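# Set four cartons flat on the low platform

## Task

Get every one of the four cartons resting flat on the low platform, each one sitting on the platform itself rather than on another carton, with no part sticking out past the platform's edges, and with the same face on top that was on top at the beginning. A carton counts only if it stays there on its own, without the robot holding it, so release suction and pull both arms away at the end.

## Robot and tools

ROBOT. Two arms, left_arm and right_arm. Each ends in a suction cup, not fingers. The cup point is the centre of the cup's rim, and the cup opens along that point's own +z axis. Starting about 4 cm back from the rim, the tool body and wrist camera stick out as far as roughly 9 cm sideways, so leave room around the cup.

FRAME. All printed poses share one scene frame. Its origin is on the table surface midway between the arms, +z is up, +x reaches out over the table, and left_arm sits toward +y. The arm names do not refer to image sides. Printed positions may be slightly wrong, worse when an arm reaches far.

execute_actions. Argument actions is a list holding nothing or exactly one item. An empty list just reports the state. An item with rows is a motion: rows holds 1 to 15 rows, steps (1 to 15, default 15) sets how many 1/30 s steps run; each row lasts one step and the final row repeats to fill the count. An item with only steps (up to 300) is a wait, counted from the previous result, so your reply time uses part of it. Optional pictures (true/false) controls camera images.

ROW LAYOUT. One row has 14 numbers, each from -1 to 1, always for both arms: left dx, dy, dz, rx, ry, rz, suction, then right dx, dy, dz, rx, ry, rz, suction. The first six per arm are offsets, not poses: they give the target relative to that cup point's pose in the latest result that showed it (before any such result, and for later calls in the same reply, relative to where the arm is when the call begins). They are expressed in the cup point's own axes. Every row refers to that same base, not to the prior row. A value of 1.0 means 0.6 m for dx/dy/dz and 180 degrees for rotation; rx, ry, rz form a single rotation vector. All-zero offsets pull the arm back to the base pose; they do not mean stay idle. Suction above 0.01 is on, 0.01 or less is off, and it keeps its last value, so resend the current value for an arm you want unchanged.

move. Argument target is one 14-number row with the layout and offset base above. Each cup point travels a straight line toward its target, shortest rotation, and both paths finish together, lasting 0.5 to 10 s (cut off at 10 s). speed is the path top speed in m/s, 0.002 to 0.5, default 0.25; rotation is capped at twice that in rad/s. Arms may lag, wander, or overshoot speed, especially near full stretch, and paths ignore obstacles and the other arm. Optional stop_force, in N from 13 to 80, shared by both arms and not allowed in the first 0.2 s of a scene: an arm's path stops once its wrist sensor feels that much extra resistance for 2 steps, then it backs up two steps and holds. Use it with very slow speed when probing down onto something; the first impact can still overshoot. Do not rely on it while the cup rotates, and omit it when lifting away from a surface the cup presses on. A target within 1.5 mm and 0.5 degrees counts as stationary. The result adds a move: line with an ending per arm (done, off_target, moving, held, fault, contact) and limits (paced = target clipped; held = some steps blocked, after which the arm may jump fast), plus each cup point's remaining distance.

wait. Argument seconds, 0 to 10; nothing new is commanded.

zoom_image. camera is one of cam_head_left, cam_head_right, cam_left_wrist, cam_right_wrist (each 672x504); region is [x0, y0, x1, y1] in that image's pixels from the top-left, at most 504 by 504.

finished_scene. Replying with no tool call ends everything.

RESULTS. The state line gives, per arm, cup point position (m), orientation quaternion wxyz, and linear/angular velocity. Hand target shows where the controller is steering. pose unreachable and HELD mark commands altered or blocked by the clearance check. Wrist force and torque are in the tool's own axes; pushing on a surface reads as force pointing back into the arm; expect offsets up to about 5.5 N, noise up to about 3.4 N, saturation near 100 N. Joint torques are noisy and biased; do not trust them for contact. suction_measured near 0 means no seal, 0.83 or more means airtight; part_present turns 1 at 0.50 and back to 0 below 0.45. MOTOR HOT appears at 70 °C; at 85 °C the arm is braked until it cools.

MOTION LIMITS. Each step the commanded pose is clipped to 100 mm and 16 degrees from the measured pose, and motion trails commands by about 0.17 s, so long moves may need a follow-up. Position wins over orientation if both cannot be met.

GRIPPING. Press the 36 mm rim fully onto a flat, smooth carton face with suction on; edges, seams or holes under the rim leak. The cup compresses up to about 12 mm under vacuum. To release, set the carton down on its support first, then switch suction off; the cup may still touch until the tool is 15 mm away. A cup sealed to the table pins the tool until suction is off.

AVOID. Arms are stiff: driving past a firm contact, a 150 N external force, or exceeding joint load limits (elbow 132 N m, wrists 47.5 N m, shoulders 290 N m) causes a 10 s stop. Do not let the arms collide or push on each other. Do not drop, slam, or knock anything off the table; objects may occasionally get a small push from outside.

Each tool is called after "Call:" by a JSON object that holds its "op" and its "data", one argument or row to a line.

## Session

Call:
{"op": "execute_actions", "data": {
  "actions": []
}}

Scene clock: 0.00 s of 9600.00 s.
left_arm: end_effector_position=(+0.6898, +0.4815, +0.1975) suction_measured=0.00 part_present=0 end_effector_quat_wxyz=(-0.001, -0.285, +0.959, +0.000) end_effector_velocity=(-0.000, -0.000, -0.000) end_effector_angular_velocity=(-0.000, +0.001, -0.000) | right_arm: end_effector_position=(+0.5659, -0.5117, +0.1984) suction_measured=0.00 part_present=0 end_effector_quat_wxyz=(-0.001, +0.300, +0.954, -0.000) end_effector_velocity=(-0.000, -0.001, -0.001) end_effector_angular_velocity=(+0.000, +0.001, -0.001)
Joint positions: left_arm=[-0.281 -1.555  2.145 -2.159 -1.572  2.336] | right_arm=[-0.28  -1.556  2.145 -2.158 -1.571 -2.899]
Joint velocities: left_arm=[ 0.  0.  0.  0. -0.  0.] | right_arm=[-0.001  0.001  0.     0.    -0.     0.   ]
Joint torques (N m, as the arm reports them, + toward a larger angle): no reading
Motor temperatures (°C, as the motors report them): left_arm=[22 21 22 30 30 30] | right_arm=[19 20 21 28 29 30]
Wrist force (N, on the end effector, along its own x y z axes, offset not removed): no reading
Wrist torque (N m, same axes, about the end effector's origin, offset not removed): no reading
Hand target (left_arm): +0.690, +0.482, +0.197; -0.001, -0.285, +0.959, +0.000
Hand target (right_arm): +0.566, -0.512, +0.198; -0.001, +0.300, +0.954, -0.000

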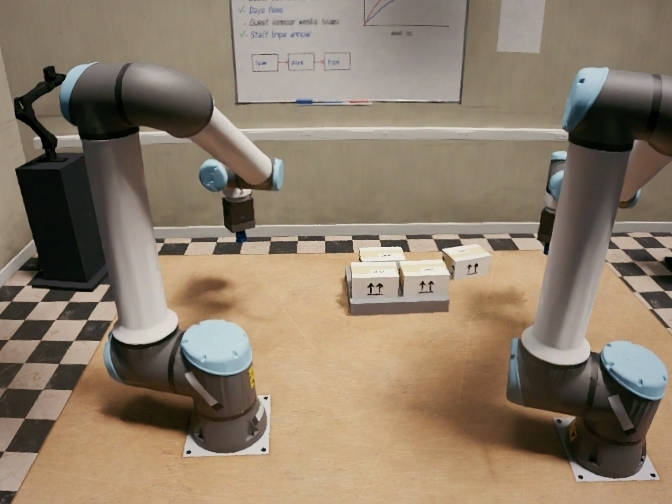

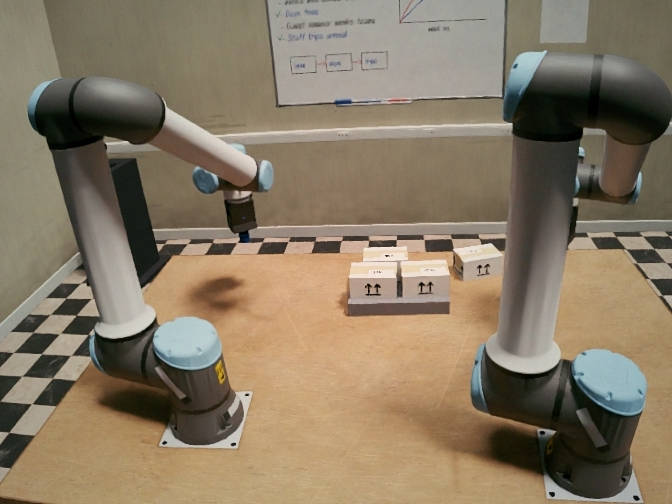

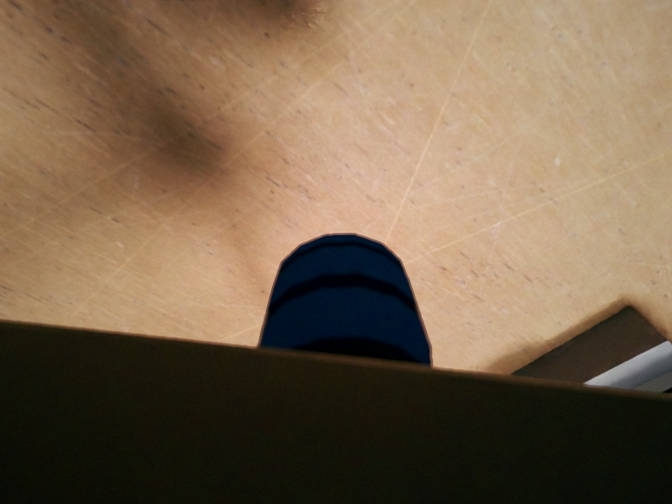

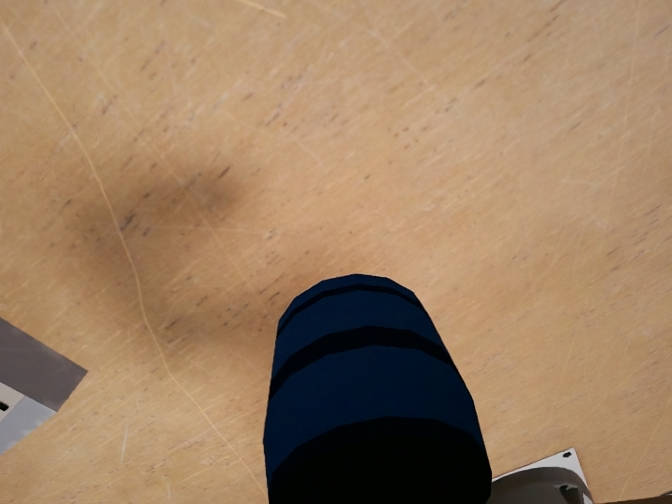

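Call:
{"op": "zoom_image", "data": {
  "camera": "cam_head_left",
  "region": [335, 230, 503, 330]
}}

Call:
{"op": "zoom_image", "data": {
  "camera": "cam_head_right",
  "region": [340, 230, 508, 330]
}}

Region (335, 230, 503, 330) of cam_head_left's 672x504 image, scaled by 3.000, with more detail than that image has; it fills the top 300 rows of this view, and the rest is white.

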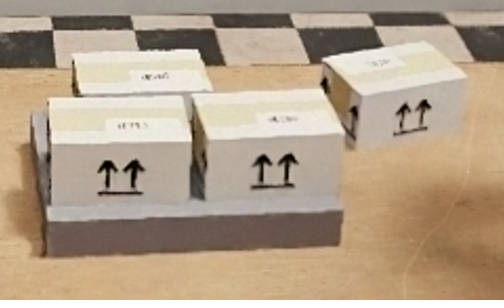

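Region (340, 230, 508, 330) of cam_head_right's 672x504 image, scaled by 3.000, with more detail than that image has; it fills the top 300 rows of this view, and the rest is white.

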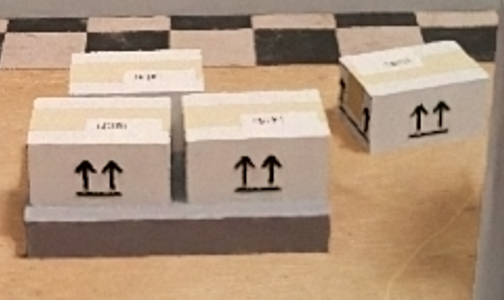

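Call:
{"op": "move", "data": {
  "target": [0.4113,-0.6303,-0.3708,0,0,0.184,0,-0.1002,0.48,-0.1193,0,0,-0.306,0],
  "speed": 0.3
}}

Scene clock: 27.63 s of 9600.00 s.
left_arm: end_effector_position=(+0.6890, +0.0302, +0.4195) suction_measured=0.00 part_present=0 end_effector_quat_wxyz=(-0.001, +0.000, +1.000, +0.000) end_effector_velocity=(+0.000, -0.003, +0.002) end_effector_angular_velocity=(-0.001, +0.000, -0.002) | right_arm: end_effector_position=(+0.7801, -0.3105, +0.2698) suction_measured=0.00 part_present=0 end_effector_quat_wxyz=(-0.001, -0.175, +0.985, -0.000) end_effector_velocity=(+0.001, +0.002, +0.001) end_effector_angular_velocity=(+0.000, +0.000, +0.005)
Joint positions: left_arm=[-0.874 -1.489  1.654 -1.734 -1.572  2.32 ] | right_arm=[ 0.055 -1.261  1.65  -1.959 -1.572 -3.525]
Joint velocities: left_arm=[-0.002  0.002 -0.006  0.003 -0.001  0.   ] | right_arm=[ 0.002  0.002 -0.004  0.002  0.    -0.003]
Joint torques (N m, as the arm reports them, + toward a larger angle): left_arm=[-10.06 -41.28 -55.58  -0.59   1.87   2.38] | right_arm=[ 11.4  -61.82 -54.28  -2.09  -3.9   -1.88]
Motor temperatures (°C, as the motors report them): left_arm=[22 21 22 30 30 30] | right_arm=[19 20 21 28 29 30]
Wrist force (N, on the end effector, along its own x y z axes, offset not removed): left_arm=[-0.8 -0.2 1.2] | right_arm=[5.1 -2.4 -2.4]
Wrist torque (N m, same axes, about the end effector's origin, offset not removed): left_arm=[0.17 0.11 0.08] | right_arm=[-0.52 -0.81 0.18]
Hand target (left_arm): +0.689, +0.030, +0.420; -0.001, +0.000, +1.000, +0.000
Hand target (right_arm): +0.780, -0.310, +0.270; -0.001, -0.175, +0.985, -0.000
Off the commanded pose (left_arm): 0.001 m, 0 deg.
Off the commanded pose (right_arm): 0.001 m, 0 deg.
After step 90, 22.23 s passed at rest.
move: done

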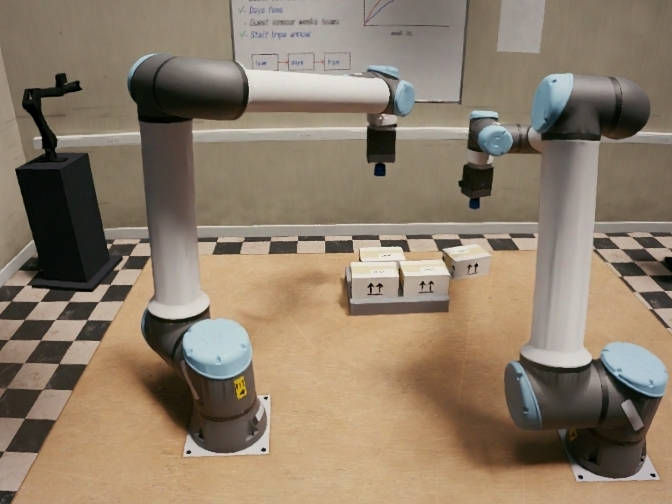

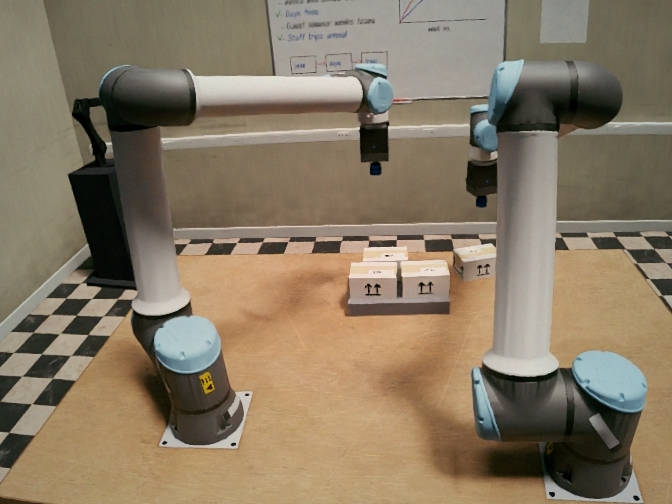

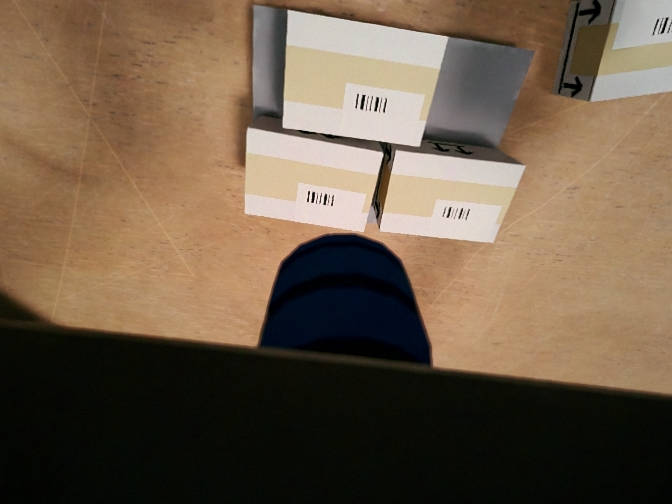

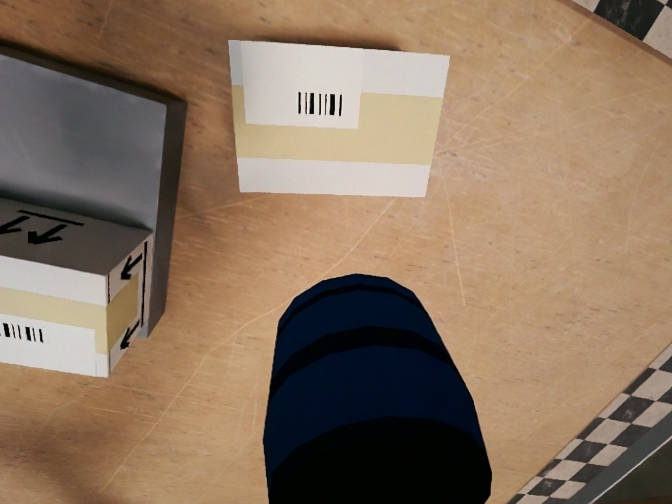

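Call:
{"op": "zoom_image", "data": {
  "camera": "cam_left_wrist",
  "region": [230, 0, 400, 250]
}}

Call:
{"op": "zoom_image", "data": {
  "camera": "cam_left_wrist",
  "region": [360, 0, 560, 250]
}}

Call:
{"op": "zoom_image", "data": {
  "camera": "cam_right_wrist",
  "region": [0, 30, 252, 390]
}}

Call:
{"op": "zoom_image", "data": {
  "camera": "cam_right_wrist",
  "region": [210, 20, 470, 220]
}}

Region (230, 0, 400, 250) of cam_left_wrist's 672x504 image, scaled by 2.016, with more detail than that image has; it fills the left 343 columns of this view, and the rest is white.

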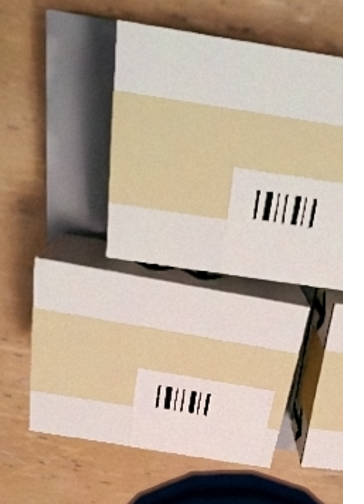

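Region (360, 0, 560, 250) of cam_left_wrist's 672x504 image, scaled by 2.016, with more detail than that image has; it fills the left 403 columns of this view, and the rest is white.

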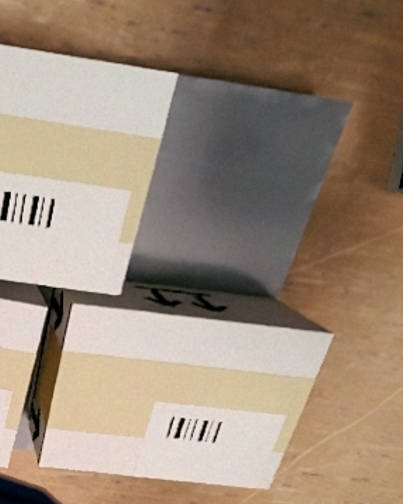

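Region (0, 30, 252, 390) of cam_right_wrist's 672x504 image, scaled by 1.400, with more detail than that image has; it fills the left 353 columns of this view, and the rest is white.

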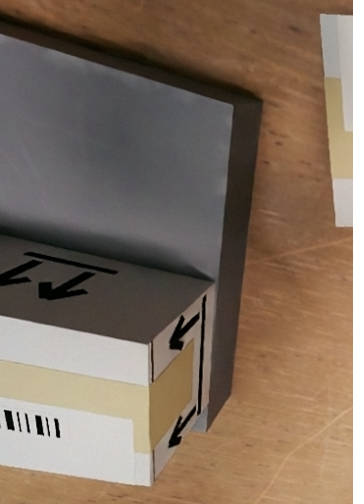

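Region (210, 20, 470, 220) of cam_right_wrist's 672x504 image, scaled by 1.938, with more detail than that image has; it fills the top 388 rows of this view, and the rest is white.

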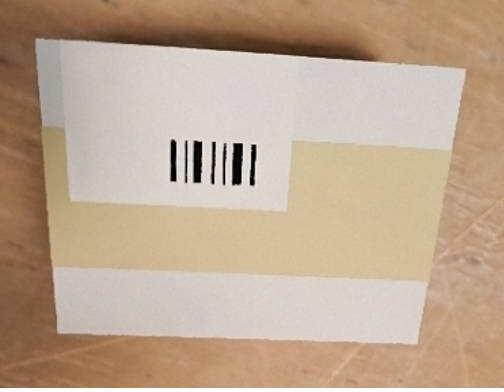

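Call:
{"op": "zoom_image", "data": {
  "camera": "cam_right_wrist",
  "region": [110, 190, 200, 350]
}}

Call:
{"op": "zoom_image", "data": {
  "camera": "cam_head_left",
  "region": [420, 255, 470, 315]
}}

Call:
{"op": "zoom_image", "data": {
  "camera": "cam_head_right",
  "region": [340, 255, 410, 320]
}}

Call:
{"op": "zoom_image", "data": {
  "camera": "cam_head_left",
  "region": [340, 255, 410, 320]
}}

Region (110, 190, 200, 350) of cam_right_wrist's 672x504 image, scaled by 3.150, with more detail than that image has; it fills the left 284 columns of this view, and the rest is white.

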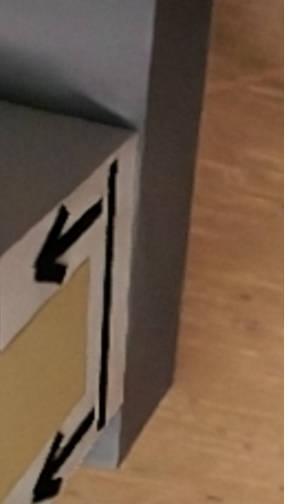

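Region (420, 255, 470, 315) of cam_head_left's 672x504 image, scaled by 8.400, with more detail than that image has.

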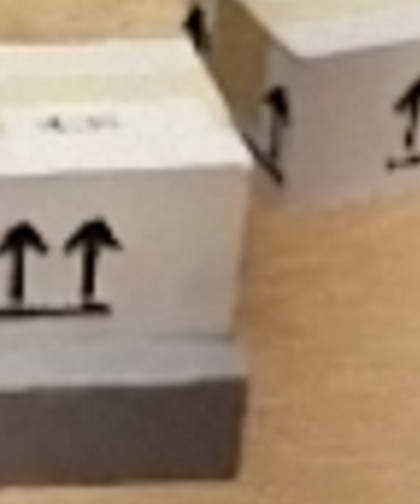

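Region (340, 255, 410, 320) of cam_head_right's 672x504 image, scaled by 7.200, with more detail than that image has; it fills the top 468 rows of this view, and the rest is white.

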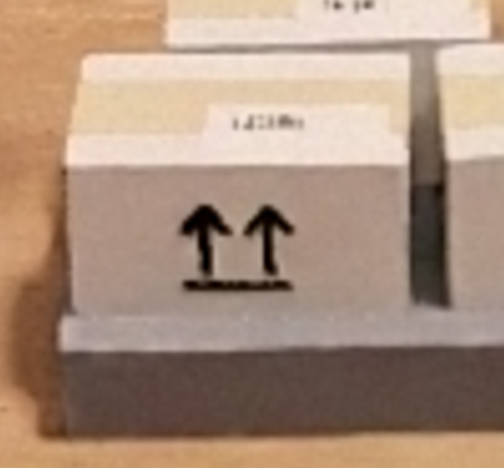

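Region (340, 255, 410, 320) of cam_head_left's 672x504 image, scaled by 7.200, with more detail than that image has; it fills the top 468 rows of this view, and the rest is white.

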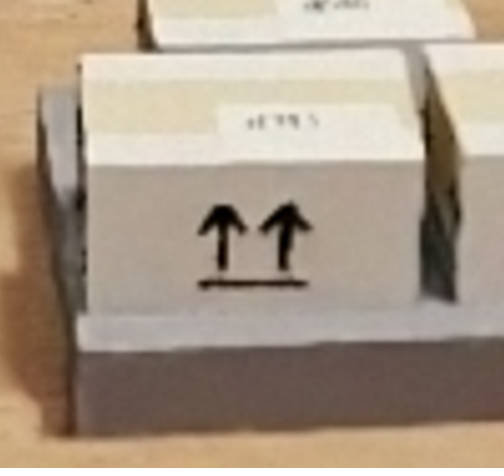

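Call:
{"op": "move", "data": {
  "target": [-0.0517,-0.04,0.4525,0,0,0,0,-0.0358,-0.0277,0.283,0,0,0,0],
  "speed": 0.25
}}

Scene clock: 112.07 s of 9600.00 s.
left_arm: end_effector_position=(+0.7195, +0.0067, +0.1484) suction_measured=0.00 part_present=0 end_effector_quat_wxyz=(-0.001, +0.000, +1.000, +0.000) end_effector_velocity=(+0.000, -0.000, -0.003) end_effector_angular_velocity=(+0.000, -0.000, -0.000) | right_arm: end_effector_position=(+0.8058, -0.3187, +0.1003) suction_measured=0.00 part_present=0 end_effector_quat_wxyz=(-0.001, -0.175, +0.985, -0.000) end_effector_velocity=(+0.000, +0.000, -0.001) end_effector_angular_velocity=(-0.002, -0.000, +0.001)
Joint positions: left_arm=[-0.866 -1.253  1.882 -2.198 -1.572  2.328] | right_arm=[ 0.046 -1.088  1.736 -2.218 -1.572 -3.534]
Joint velocities: left_arm=[ 0.     0.003  0.001 -0.004  0.     0.   ] | right_arm=[ 0.001  0.001  0.    -0.002 -0.002  0.   ]
Joint torques (N m, as the arm reports them, + toward a larger angle): left_arm=[ 12.94 -54.4  -34.02  -6.68   2.31   2.28] | right_arm=[-15.89 -69.88 -33.88  -7.78  -1.98  -2.18]
Motor temperatures (°C, as the motors report them): left_arm=[22 21 23 30 30 30] | right_arm=[19 20 21 28 29 30]
Wrist force (N, on the end effector, along its own x y z axes, offset not removed): left_arm=[0.2 -0.9 0.0] | right_arm=[2.8 -1.8 0.7]
Wrist torque (N m, same axes, about the end effector's origin, offset not removed): left_arm=[-0.18 -0.02 0.07] | right_arm=[-0.45 -0.37 0.09]
Hand target (left_arm): +0.720, +0.007, +0.148; -0.001, +0.000, +1.000, +0.000
Hand target (right_arm): +0.806, -0.319, +0.100; -0.001, -0.175, +0.985, -0.000
Off the commanded pose (left_arm): 0.001 m, 0 deg.
Off the commanded pose (right_arm): 0.000 m, 0 deg.
After step 90, 79.63 s passed at rest.
move: done

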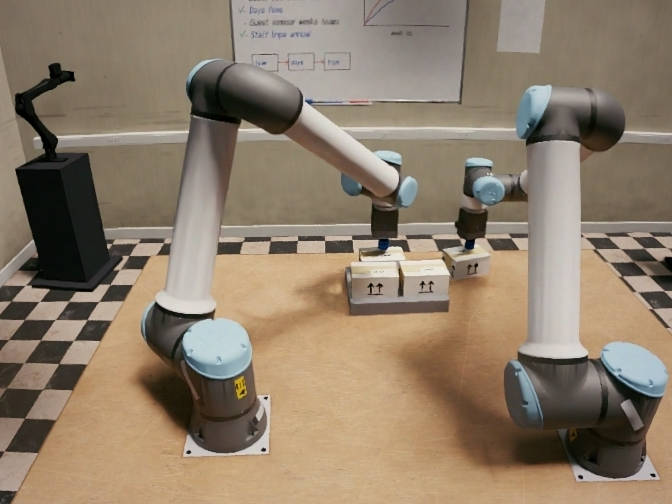

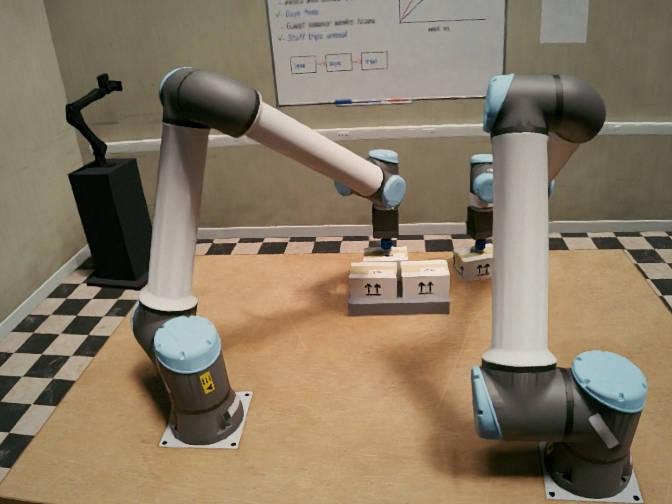

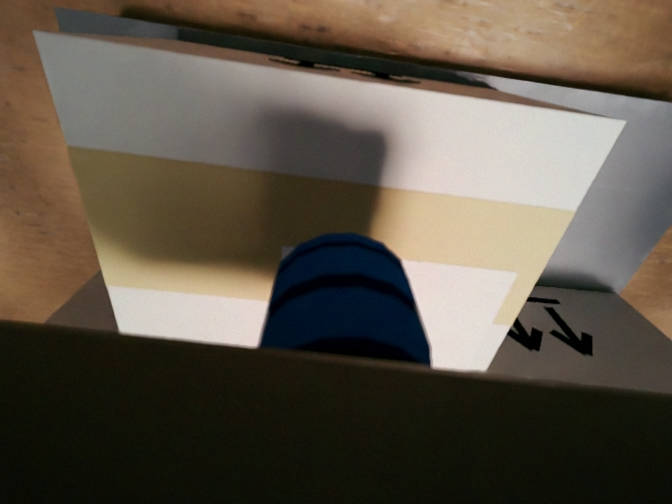

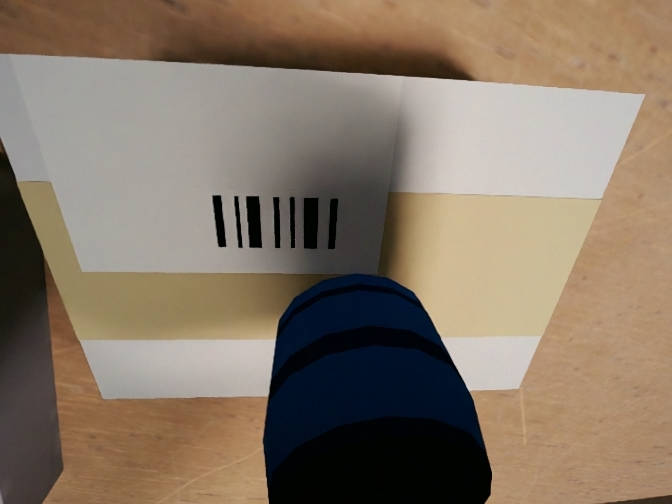

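Call:
{"op": "move", "data": {
  "target": [0,0,0.064,0,0,0,1,0,0,0.0655,0,0,0,1],
  "speed": 0.03,
  "stop_force": 13
}}

Scene clock: 117.43 s of 9600.00 s.
left_arm: end_effector_position=(+0.7194, +0.0068, +0.1122) suction_measured=0.93 part_present=1 end_effector_quat_wxyz=(-0.001, +0.000, +1.000, +0.000) end_effector_velocity=(-0.002, +0.002, +0.002) end_effector_angular_velocity=(+0.004, +0.004, -0.000) | right_arm: end_effector_position=(+0.8058, -0.3187, +0.0650) suction_measured=0.94 part_present=1 end_effector_quat_wxyz=(-0.001, -0.175, +0.985, -0.000) end_effector_velocity=(-0.001, -0.001, +0.002) end_effector_angular_velocity=(+0.000, +0.003, -0.002)
Joint positions: left_arm=[-0.866 -1.215  1.907 -2.262 -1.572  2.328] | right_arm=[ 0.046 -1.051  1.755 -2.273 -1.572 -3.534]
Joint velocities: left_arm=[ 0.    -0.004 -0.001  0.011 -0.     0.   ] | right_arm=[-0.002 -0.003 -0.001  0.007  0.     0.   ]
Joint torques (N m, as the arm reports them, + toward a larger angle): left_arm=[  4.79 -70.24 -25.46   3.92   1.93   1.29] | right_arm=[-12.67 -54.34 -19.73   4.09   1.48  -2.17]
Motor temperatures (°C, as the motors report them): left_arm=[22 21 23 30 30 30] | right_arm=[19 20 21 28 29 30]
Wrist force (N, on the end effector, along its own x y z axes, offset not removed): left_arm=[-4.3 -5.1 -32.8] | right_arm=[-2.9 2.3 -44.2]
Wrist torque (N m, same axes, about the end effector's origin, offset not removed): left_arm=[-0.21 0.03 -0.02] | right_arm=[0.14 0.13 0.14]
Hand target (left_arm): +0.719, +0.007, +0.113; -0.001, +0.000, +1.000, +0.000
Hand target (right_arm): +0.806, -0.319, +0.066; -0.001, -0.175, +0.985, -0.000
Off the commanded pose (left_arm): 0.002 m, 0 deg.
Off the commanded pose (right_arm): 0.004 m, 0 deg.
After step 90, 0.70 s passed at rest.
move: contact (left_arm, right_arm)

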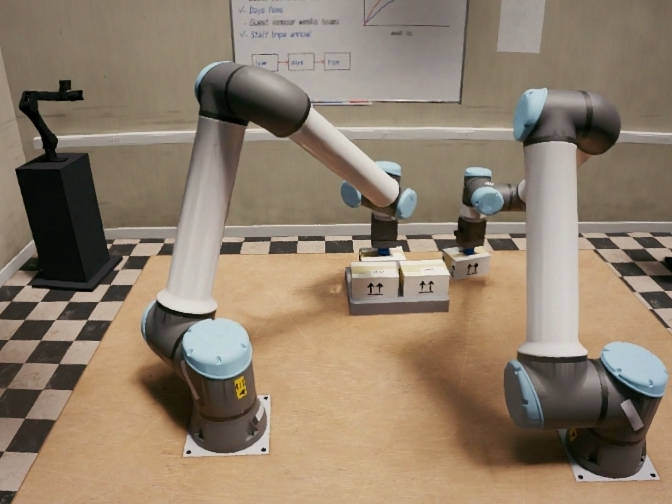

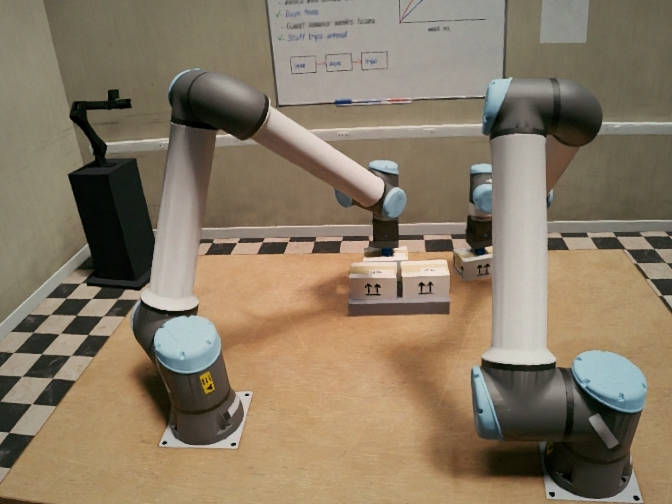

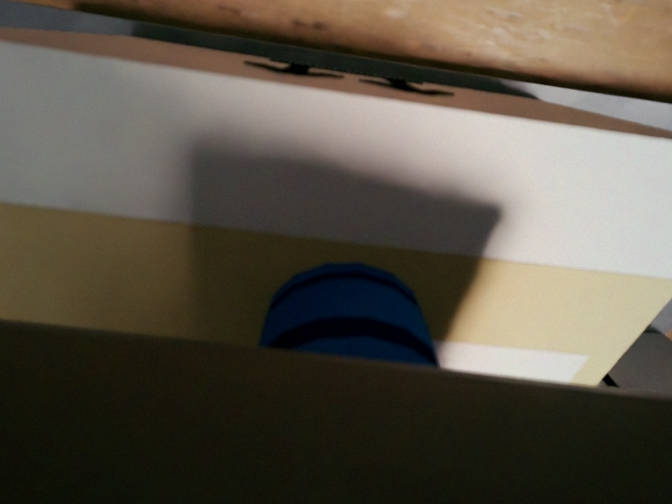

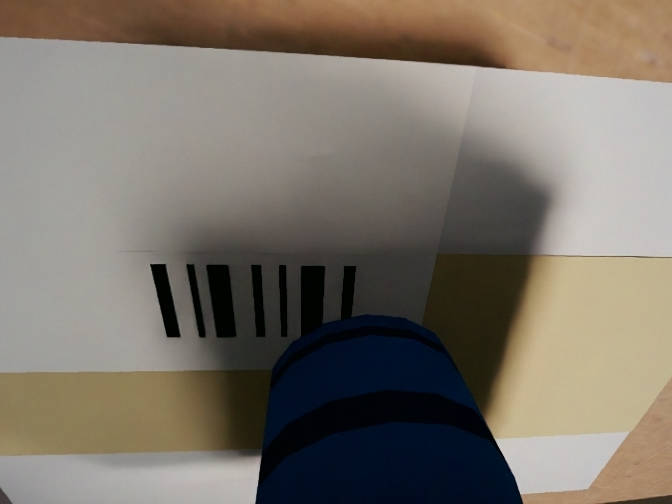

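Call:
{"op": "move", "data": {
  "target": [0,0,-0.0263,0,0,0,1,0,0,-0.125,0,0,0,1],
  "speed": 0.15
}}

Call:
{"op": "move", "data": {
  "target": [0.0022,0.065,0,0,0,0,1,0,0.1333,0,0,0,0.0806,1],
  "speed": 0.15
}}

Scene clock: 132.33 s of 9600.00 s.
left_arm: end_effector_position=(+0.7195, +0.0068, +0.1279) suction_measured=0.93 part_present=1 end_effector_quat_wxyz=(-0.001, +0.000, +1.000, +0.000) end_effector_velocity=(-0.000, +0.000, +0.000) end_effector_angular_velocity=(+0.001, -0.000, -0.000) | right_arm: end_effector_position=(+0.8058, -0.3187, +0.1396) suction_measured=0.94 part_present=1 end_effector_quat_wxyz=(-0.001, -0.175, +0.985, -0.000) end_effector_velocity=(+0.000, -0.001, +0.003) end_effector_angular_velocity=(+0.000, +0.000, -0.001)
Joint positions: left_arm=[-0.866 -1.232  1.897 -2.234 -1.572  2.328] | right_arm=[ 0.046 -1.125  1.712 -2.156 -1.572 -3.534]
Joint velocities: left_arm=[ 0.    -0.001  0.     0.001  0.001  0.   ] | right_arm=[-0.001 -0.003 -0.002  0.005  0.     0.   ]
Joint torques (N m, as the arm reports them, + toward a larger angle): left_arm=[  7.01 -95.92 -49.5   -1.03   1.23   1.72] | right_arm=[  9.84 -88.48 -52.8   -2.57   2.14   2.71]
Motor temperatures (°C, as the motors report them): left_arm=[22 21 23 30 30 30] | right_arm=[19 20 21 28 29 30]
Wrist force (N, on the end effector, along its own x y z axes, offset not removed): left_arm=[2.8 -0.6 7.4] | right_arm=[4.4 -0.9 2.1]
Wrist torque (N m, same axes, about the end effector's origin, offset not removed): left_arm=[-0.01 -0.55 0.09] | right_arm=[-0.24 -0.74 0.08]
Hand target (left_arm): +0.719, +0.007, +0.128; -0.001, +0.000, +1.000, +0.000
Hand target (right_arm): +0.806, -0.319, +0.140; -0.001, -0.175, +0.985, -0.000
Off the commanded pose (left_arm): 0.000 m, 0 deg.
Off the commanded pose (right_arm): 0.000 m, 0 deg.
After step 90, 10.83 s passed at rest.
move: done

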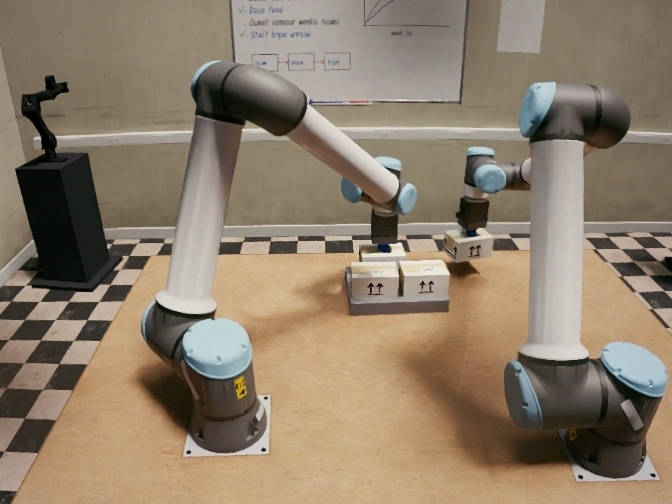

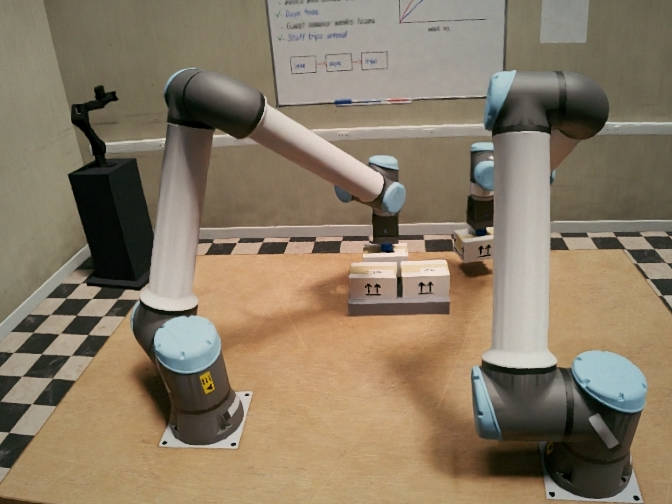

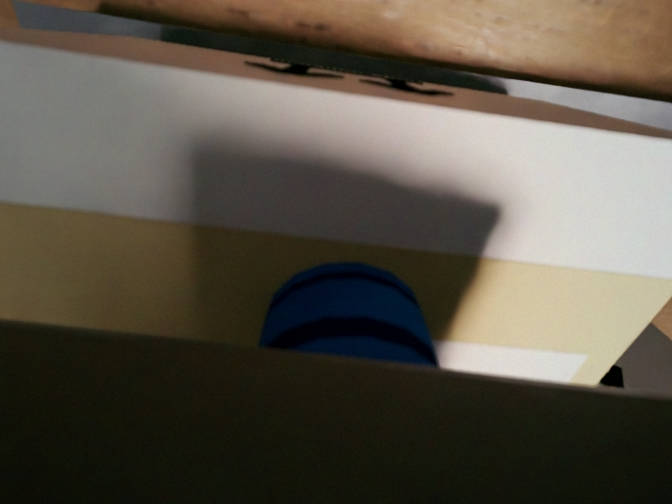

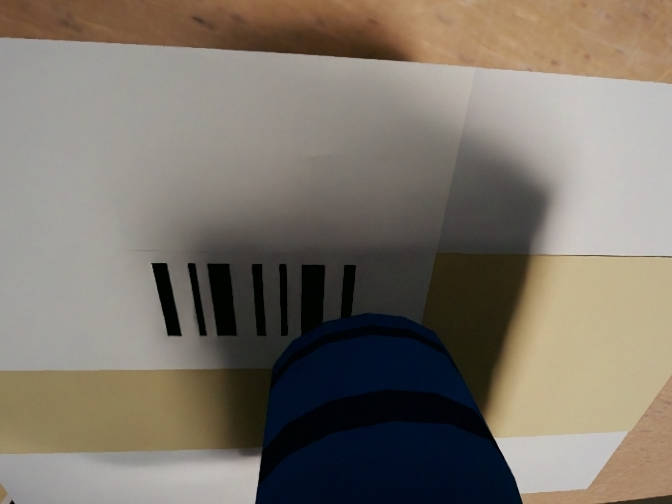

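Scene clock: 133.73 s of 9600.00 s.
left_arm: end_effector_position=(+0.7182, +0.0456, +0.1279) suction_measured=0.93 part_present=1 end_effector_quat_wxyz=(-0.001, +0.000, +1.000, +0.000) end_effector_velocity=(+0.000, +0.001, -0.000) end_effector_angular_velocity=(+0.000, +0.000, +0.000) | right_arm: end_effector_position=(+0.7785, -0.2439, +0.1396) suction_measured=0.94 part_present=1 end_effector_quat_wxyz=(-0.001, -0.050, +0.999, -0.000) end_effector_velocity=(-0.001, +0.003, -0.001) end_effector_angular_velocity=(-0.002, +0.001, -0.008)
Joint positions: left_arm=[-0.832 -1.262  1.941 -2.248 -1.572  2.363] | right_arm=[ 0.134 -1.142  1.737 -2.165 -1.571 -3.194]
Joint velocities: left_arm=[ 0.001 -0.001  0.001 -0.     0.     0.001] | right_arm=[ 0.004  0.001  0.    -0.    -0.002  0.012]
Joint torques (N m, as the arm reports them, + toward a larger angle): left_arm=[ 11.41 -92.99 -35.    -7.04   1.7    2.81] | right_arm=[ 14.49 -89.03 -37.99  -8.26  -4.     2.42]
Motor temperatures (°C, as the motors report them): left_arm=[22 21 23 30 30 30] | right_arm=[19 20 21 28 29 30]
Wrist force (N, on the end effector, along its own x y z axes, offset not removed): left_arm=[-2.4 -1.1 8.0] | right_arm=[4.8 1.0 4.6]
Wrist torque (N m, same axes, about the end effector's origin, offset not removed): left_arm=[0.14 0.45 0.12] | right_arm=[0.06 -0.74 0.10]
Hand target (left_arm): +0.718, +0.046, +0.128; -0.001, +0.000, +1.000, +0.000
Hand target (right_arm): +0.778, -0.244, +0.140; -0.001, -0.049, +0.999, -0.000
Off the commanded pose (left_arm): 0.000 m, 0 deg.
Off the commanded pose (right_arm): 0.000 m, 0 deg.
move: done

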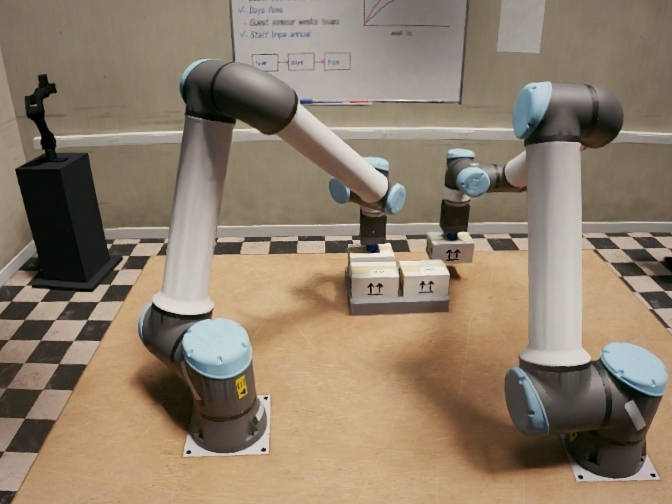

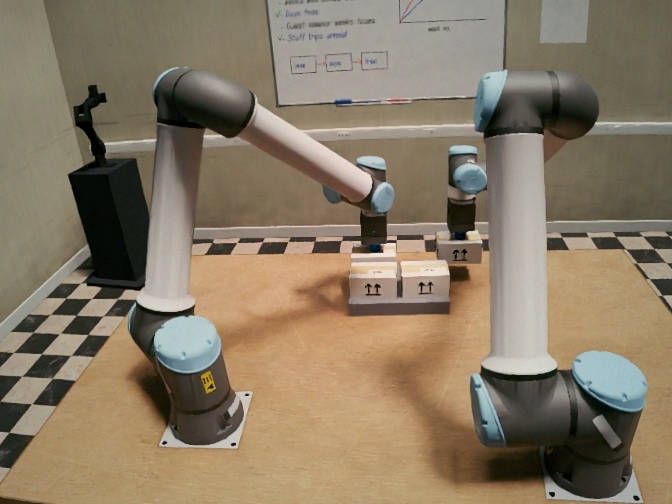

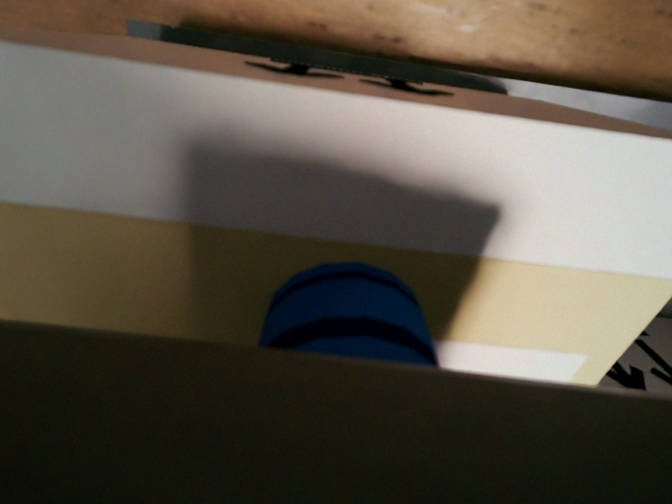

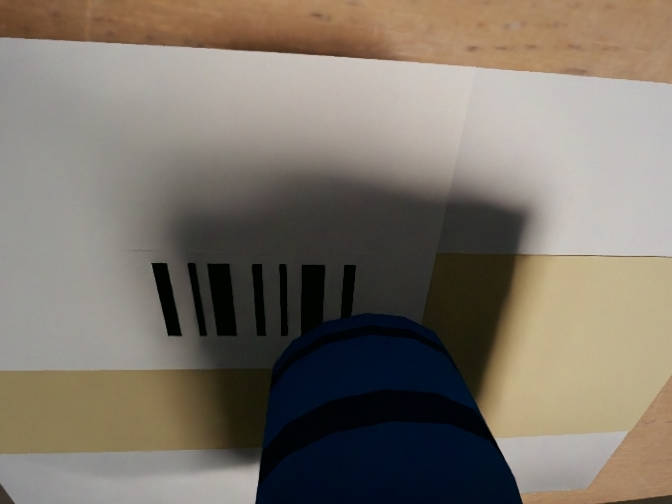

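Call:
{"op": "zoom_image", "data": {
  "camera": "cam_head_left",
  "region": [335, 225, 405, 295]
}}

Call:
{"op": "zoom_image", "data": {
  "camera": "cam_left_wrist",
  "region": [0, 0, 336, 120]
}}

Region (335, 225, 405, 295) of cam_head_left's 672x504 image, scaled by 7.200, with more detail than that image has.

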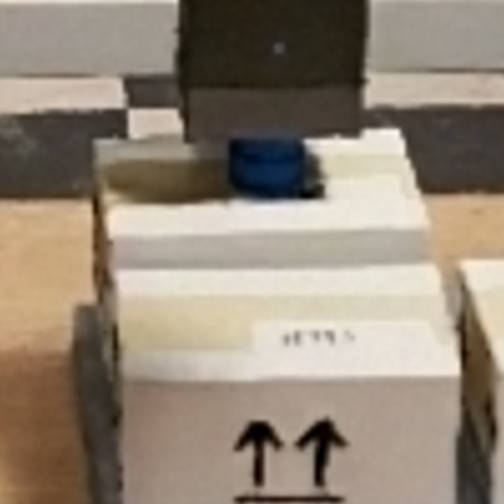

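Region (0, 0, 336, 120) of cam_left_wrist's 672x504 image, scaled by 1.500, with more detail than that image has; it fills the top 180 rows of this view, and the rest is white.

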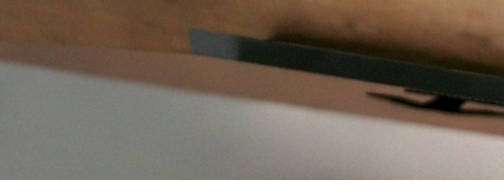

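Call:
{"op": "move", "data": {
  "target": [0,0,0.0253,0,0,0,1,0,0,0,0,0,0,1],
  "speed": 0.02,
  "stop_force": 13
}}

Scene clock: 145.93 s of 9600.00 s.
left_arm: end_effector_position=(+0.7182, +0.0456, +0.1131) suction_measured=0.93 part_present=1 end_effector_quat_wxyz=(-0.001, +0.000, +1.000, +0.000) end_effector_velocity=(+0.000, -0.000, -0.003) end_effector_angular_velocity=(-0.000, -0.001, +0.001) | right_arm: end_effector_position=(+0.7784, -0.2440, +0.1396) suction_measured=0.94 part_present=1 end_effector_quat_wxyz=(-0.001, -0.050, +0.999, -0.000) end_effector_velocity=(-0.000, +0.001, +0.001) end_effector_angular_velocity=(+0.000, -0.001, +0.001)
Joint positions: left_arm=[-0.832 -1.246  1.951 -2.274 -1.572  2.363] | right_arm=[ 0.134 -1.142  1.737 -2.165 -1.572 -3.194]
Joint velocities: left_arm=[-0.     0.003  0.001 -0.006  0.    -0.001] | right_arm=[ 0.001 -0.001  0.     0.     0.     0.   ]
Joint torques (N m, as the arm reports them, + toward a larger angle): left_arm=[-10.74 -55.35 -34.27  -6.84  -0.64  -2.57] | right_arm=[-16.97 -79.47 -46.55  -5.91   1.73  -2.58]
Motor temperatures (°C, as the motors report them): left_arm=[22 21 23 30 30 30] | right_arm=[19 20 21 28 29 30]
Wrist force (N, on the end effector, along its own x y z axes, offset not removed): left_arm=[0.8 -2.0 4.4] | right_arm=[1.5 0.2 1.4]
Wrist torque (N m, same axes, about the end effector's origin, offset not removed): left_arm=[-0.10 0.05 0.03] | right_arm=[-0.08 -0.16 0.03]
Hand target (left_arm): +0.718, +0.046, +0.113; -0.001, +0.000, +1.000, +0.000
Hand target (right_arm): +0.778, -0.244, +0.140; -0.001, -0.050, +0.999, -0.000
Off the commanded pose (left_arm): 0.000 m, 0 deg.
Off the commanded pose (right_arm): 0.000 m, 0 deg.
After step 90, 8.13 s passed at rest.
move: done

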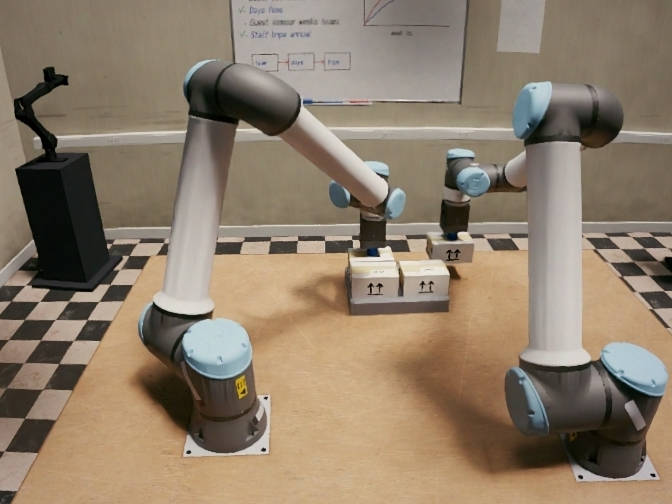

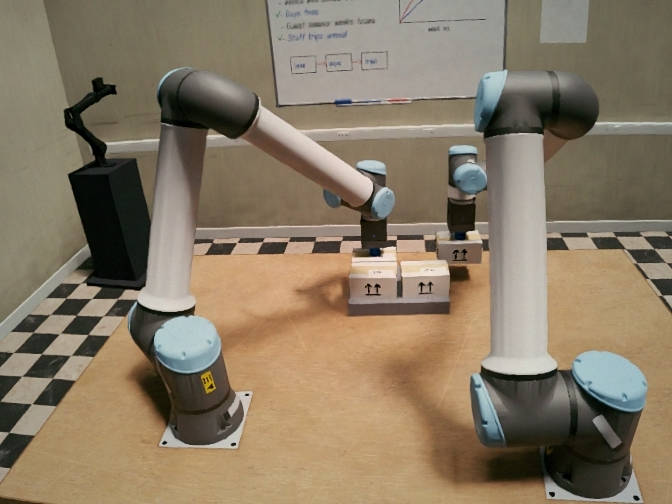

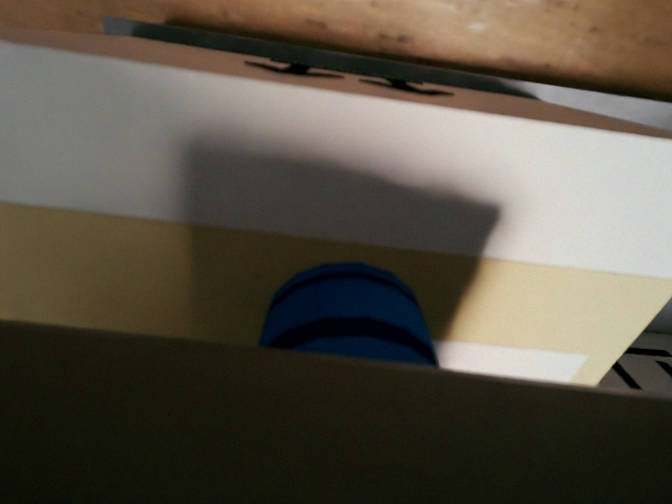

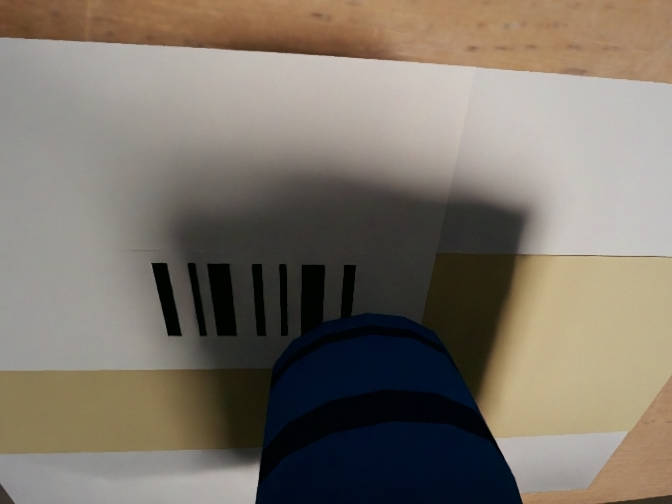

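Call:
{"op": "execute_actions", "data": {
  "actions": [
    {"rows":[[0,0,0.001,0,0,0,1,0,0,0,0,0,0,1],[0,0,0.002,0,0,0,1,0,0,0,0,0,0,1],[0,0,0.002,0,0,0,1,0,0,0,0,0,0,1],[0,0,0.002,0,0,0,1,0,0,0,0,0,0,1],[0,0,0.002,0,0,0,1,0,0,0,0,0,0,1],[0,0,0.002,0,0,0,1,0,0,0,0,0,0,1],[0,0,0.002,0,0,0,1,0,0,0,0,0,0,1],[0,0,0.002,0,0,0,1,0,0,0,0,0,0,1],[0,0,0.002,0,0,0,0,0,0,0,0,0,0,1]],"steps":13}
  ],
  "pictures": false
}}

Scene clock: 155.67 s of 9600.00 s.
left_arm: end_effector_position=(+0.7183, +0.0455, +0.1122) suction_measured=0.00 part_present=0 end_effector_quat_wxyz=(-0.001, +0.000, +1.000, +0.000) end_effector_velocity=(-0.000, +0.000, -0.001) end_effector_angular_velocity=(+0.001, +0.002, -0.000) | right_arm: end_effector_position=(+0.7785, -0.2439, +0.1396) suction_measured=0.94 part_present=1 end_effector_quat_wxyz=(-0.001, -0.050, +0.999, -0.000) end_effector_velocity=(-0.000, +0.000, -0.002) end_effector_angular_velocity=(+0.001, +0.002, -0.000)
Joint positions: left_arm=[-0.832 -1.245  1.952 -2.276 -1.572  2.363] | right_arm=[ 0.134 -1.142  1.737 -2.165 -1.571 -3.194]
Joint velocities: left_arm=[-0.     0.001  0.001  0.    -0.    -0.   ] | right_arm=[-0.     0.002 -0.     0.     0.001 -0.   ]
Joint torques (N m, as the arm reports them, + toward a larger angle): left_arm=[ -5.77 -11.76 -11.03  -3.84   1.59  -0.43] | right_arm=[-14.98 -76.05 -47.02  -3.72  -0.46  -0.37]
Motor temperatures (°C, as the motors report them): left_arm=[22 21 23 30 30 30] | right_arm=[19 20 21 28 29 30]
Wrist force (N, on the end effector, along its own x y z axes, offset not removed): left_arm=[8.9 8.8 -47.3] | right_arm=[4.2 2.7 5.1]
Wrist torque (N m, same axes, about the end effector's origin, offset not removed): left_arm=[0.27 -0.07 -0.09] | right_arm=[0.26 -0.66 0.14]
Hand target (left_arm): +0.718, +0.046, +0.112; -0.001, +0.000, +1.000, +0.000
Hand target (right_arm): +0.778, -0.244, +0.140; -0.001, -0.050, +0.999, -0.000
Off the commanded pose (left_arm): 0.000 m, 0 deg.
Off the commanded pose (right_arm): 0.000 m, 0 deg.
Steps of this call (steps 1 to 90: nothing new was sent; then 6.30 s passed at rest; steps 91 to 103: all 13 steps of this action). Readings (end_effector_position | what the end effector reports):
91: left_arm (+0.7182, +0.0456, +0.1127) | right_arm (+0.7785, -0.2439, +0.1396) | left_arm suction_measured=0.93 part_present=1 | right_arm suction_measured=0.94 part_present=1
92: left_arm (+0.7182, +0.0456, +0.1127) | right_arm (+0.7785, -0.2439, +0.1396) | left_arm suction_measured=0.93 part_present=1 | right_arm suction_measured=0.94 part_present=1
94: left_arm (+0.7182, +0.0456, +0.1125) | right_arm (+0.7785, -0.2439, +0.1396) | left_arm suction_measured=0.93 part_present=1 | right_arm suction_measured=0.94 part_present=1
98: left_arm (+0.7183, +0.0455, +0.1123) | right_arm (+0.7785, -0.2439, +0.1396) | left_arm suction_measured=0.93 part_present=1 | right_arm suction_measured=0.94 part_present=1
103: the state above


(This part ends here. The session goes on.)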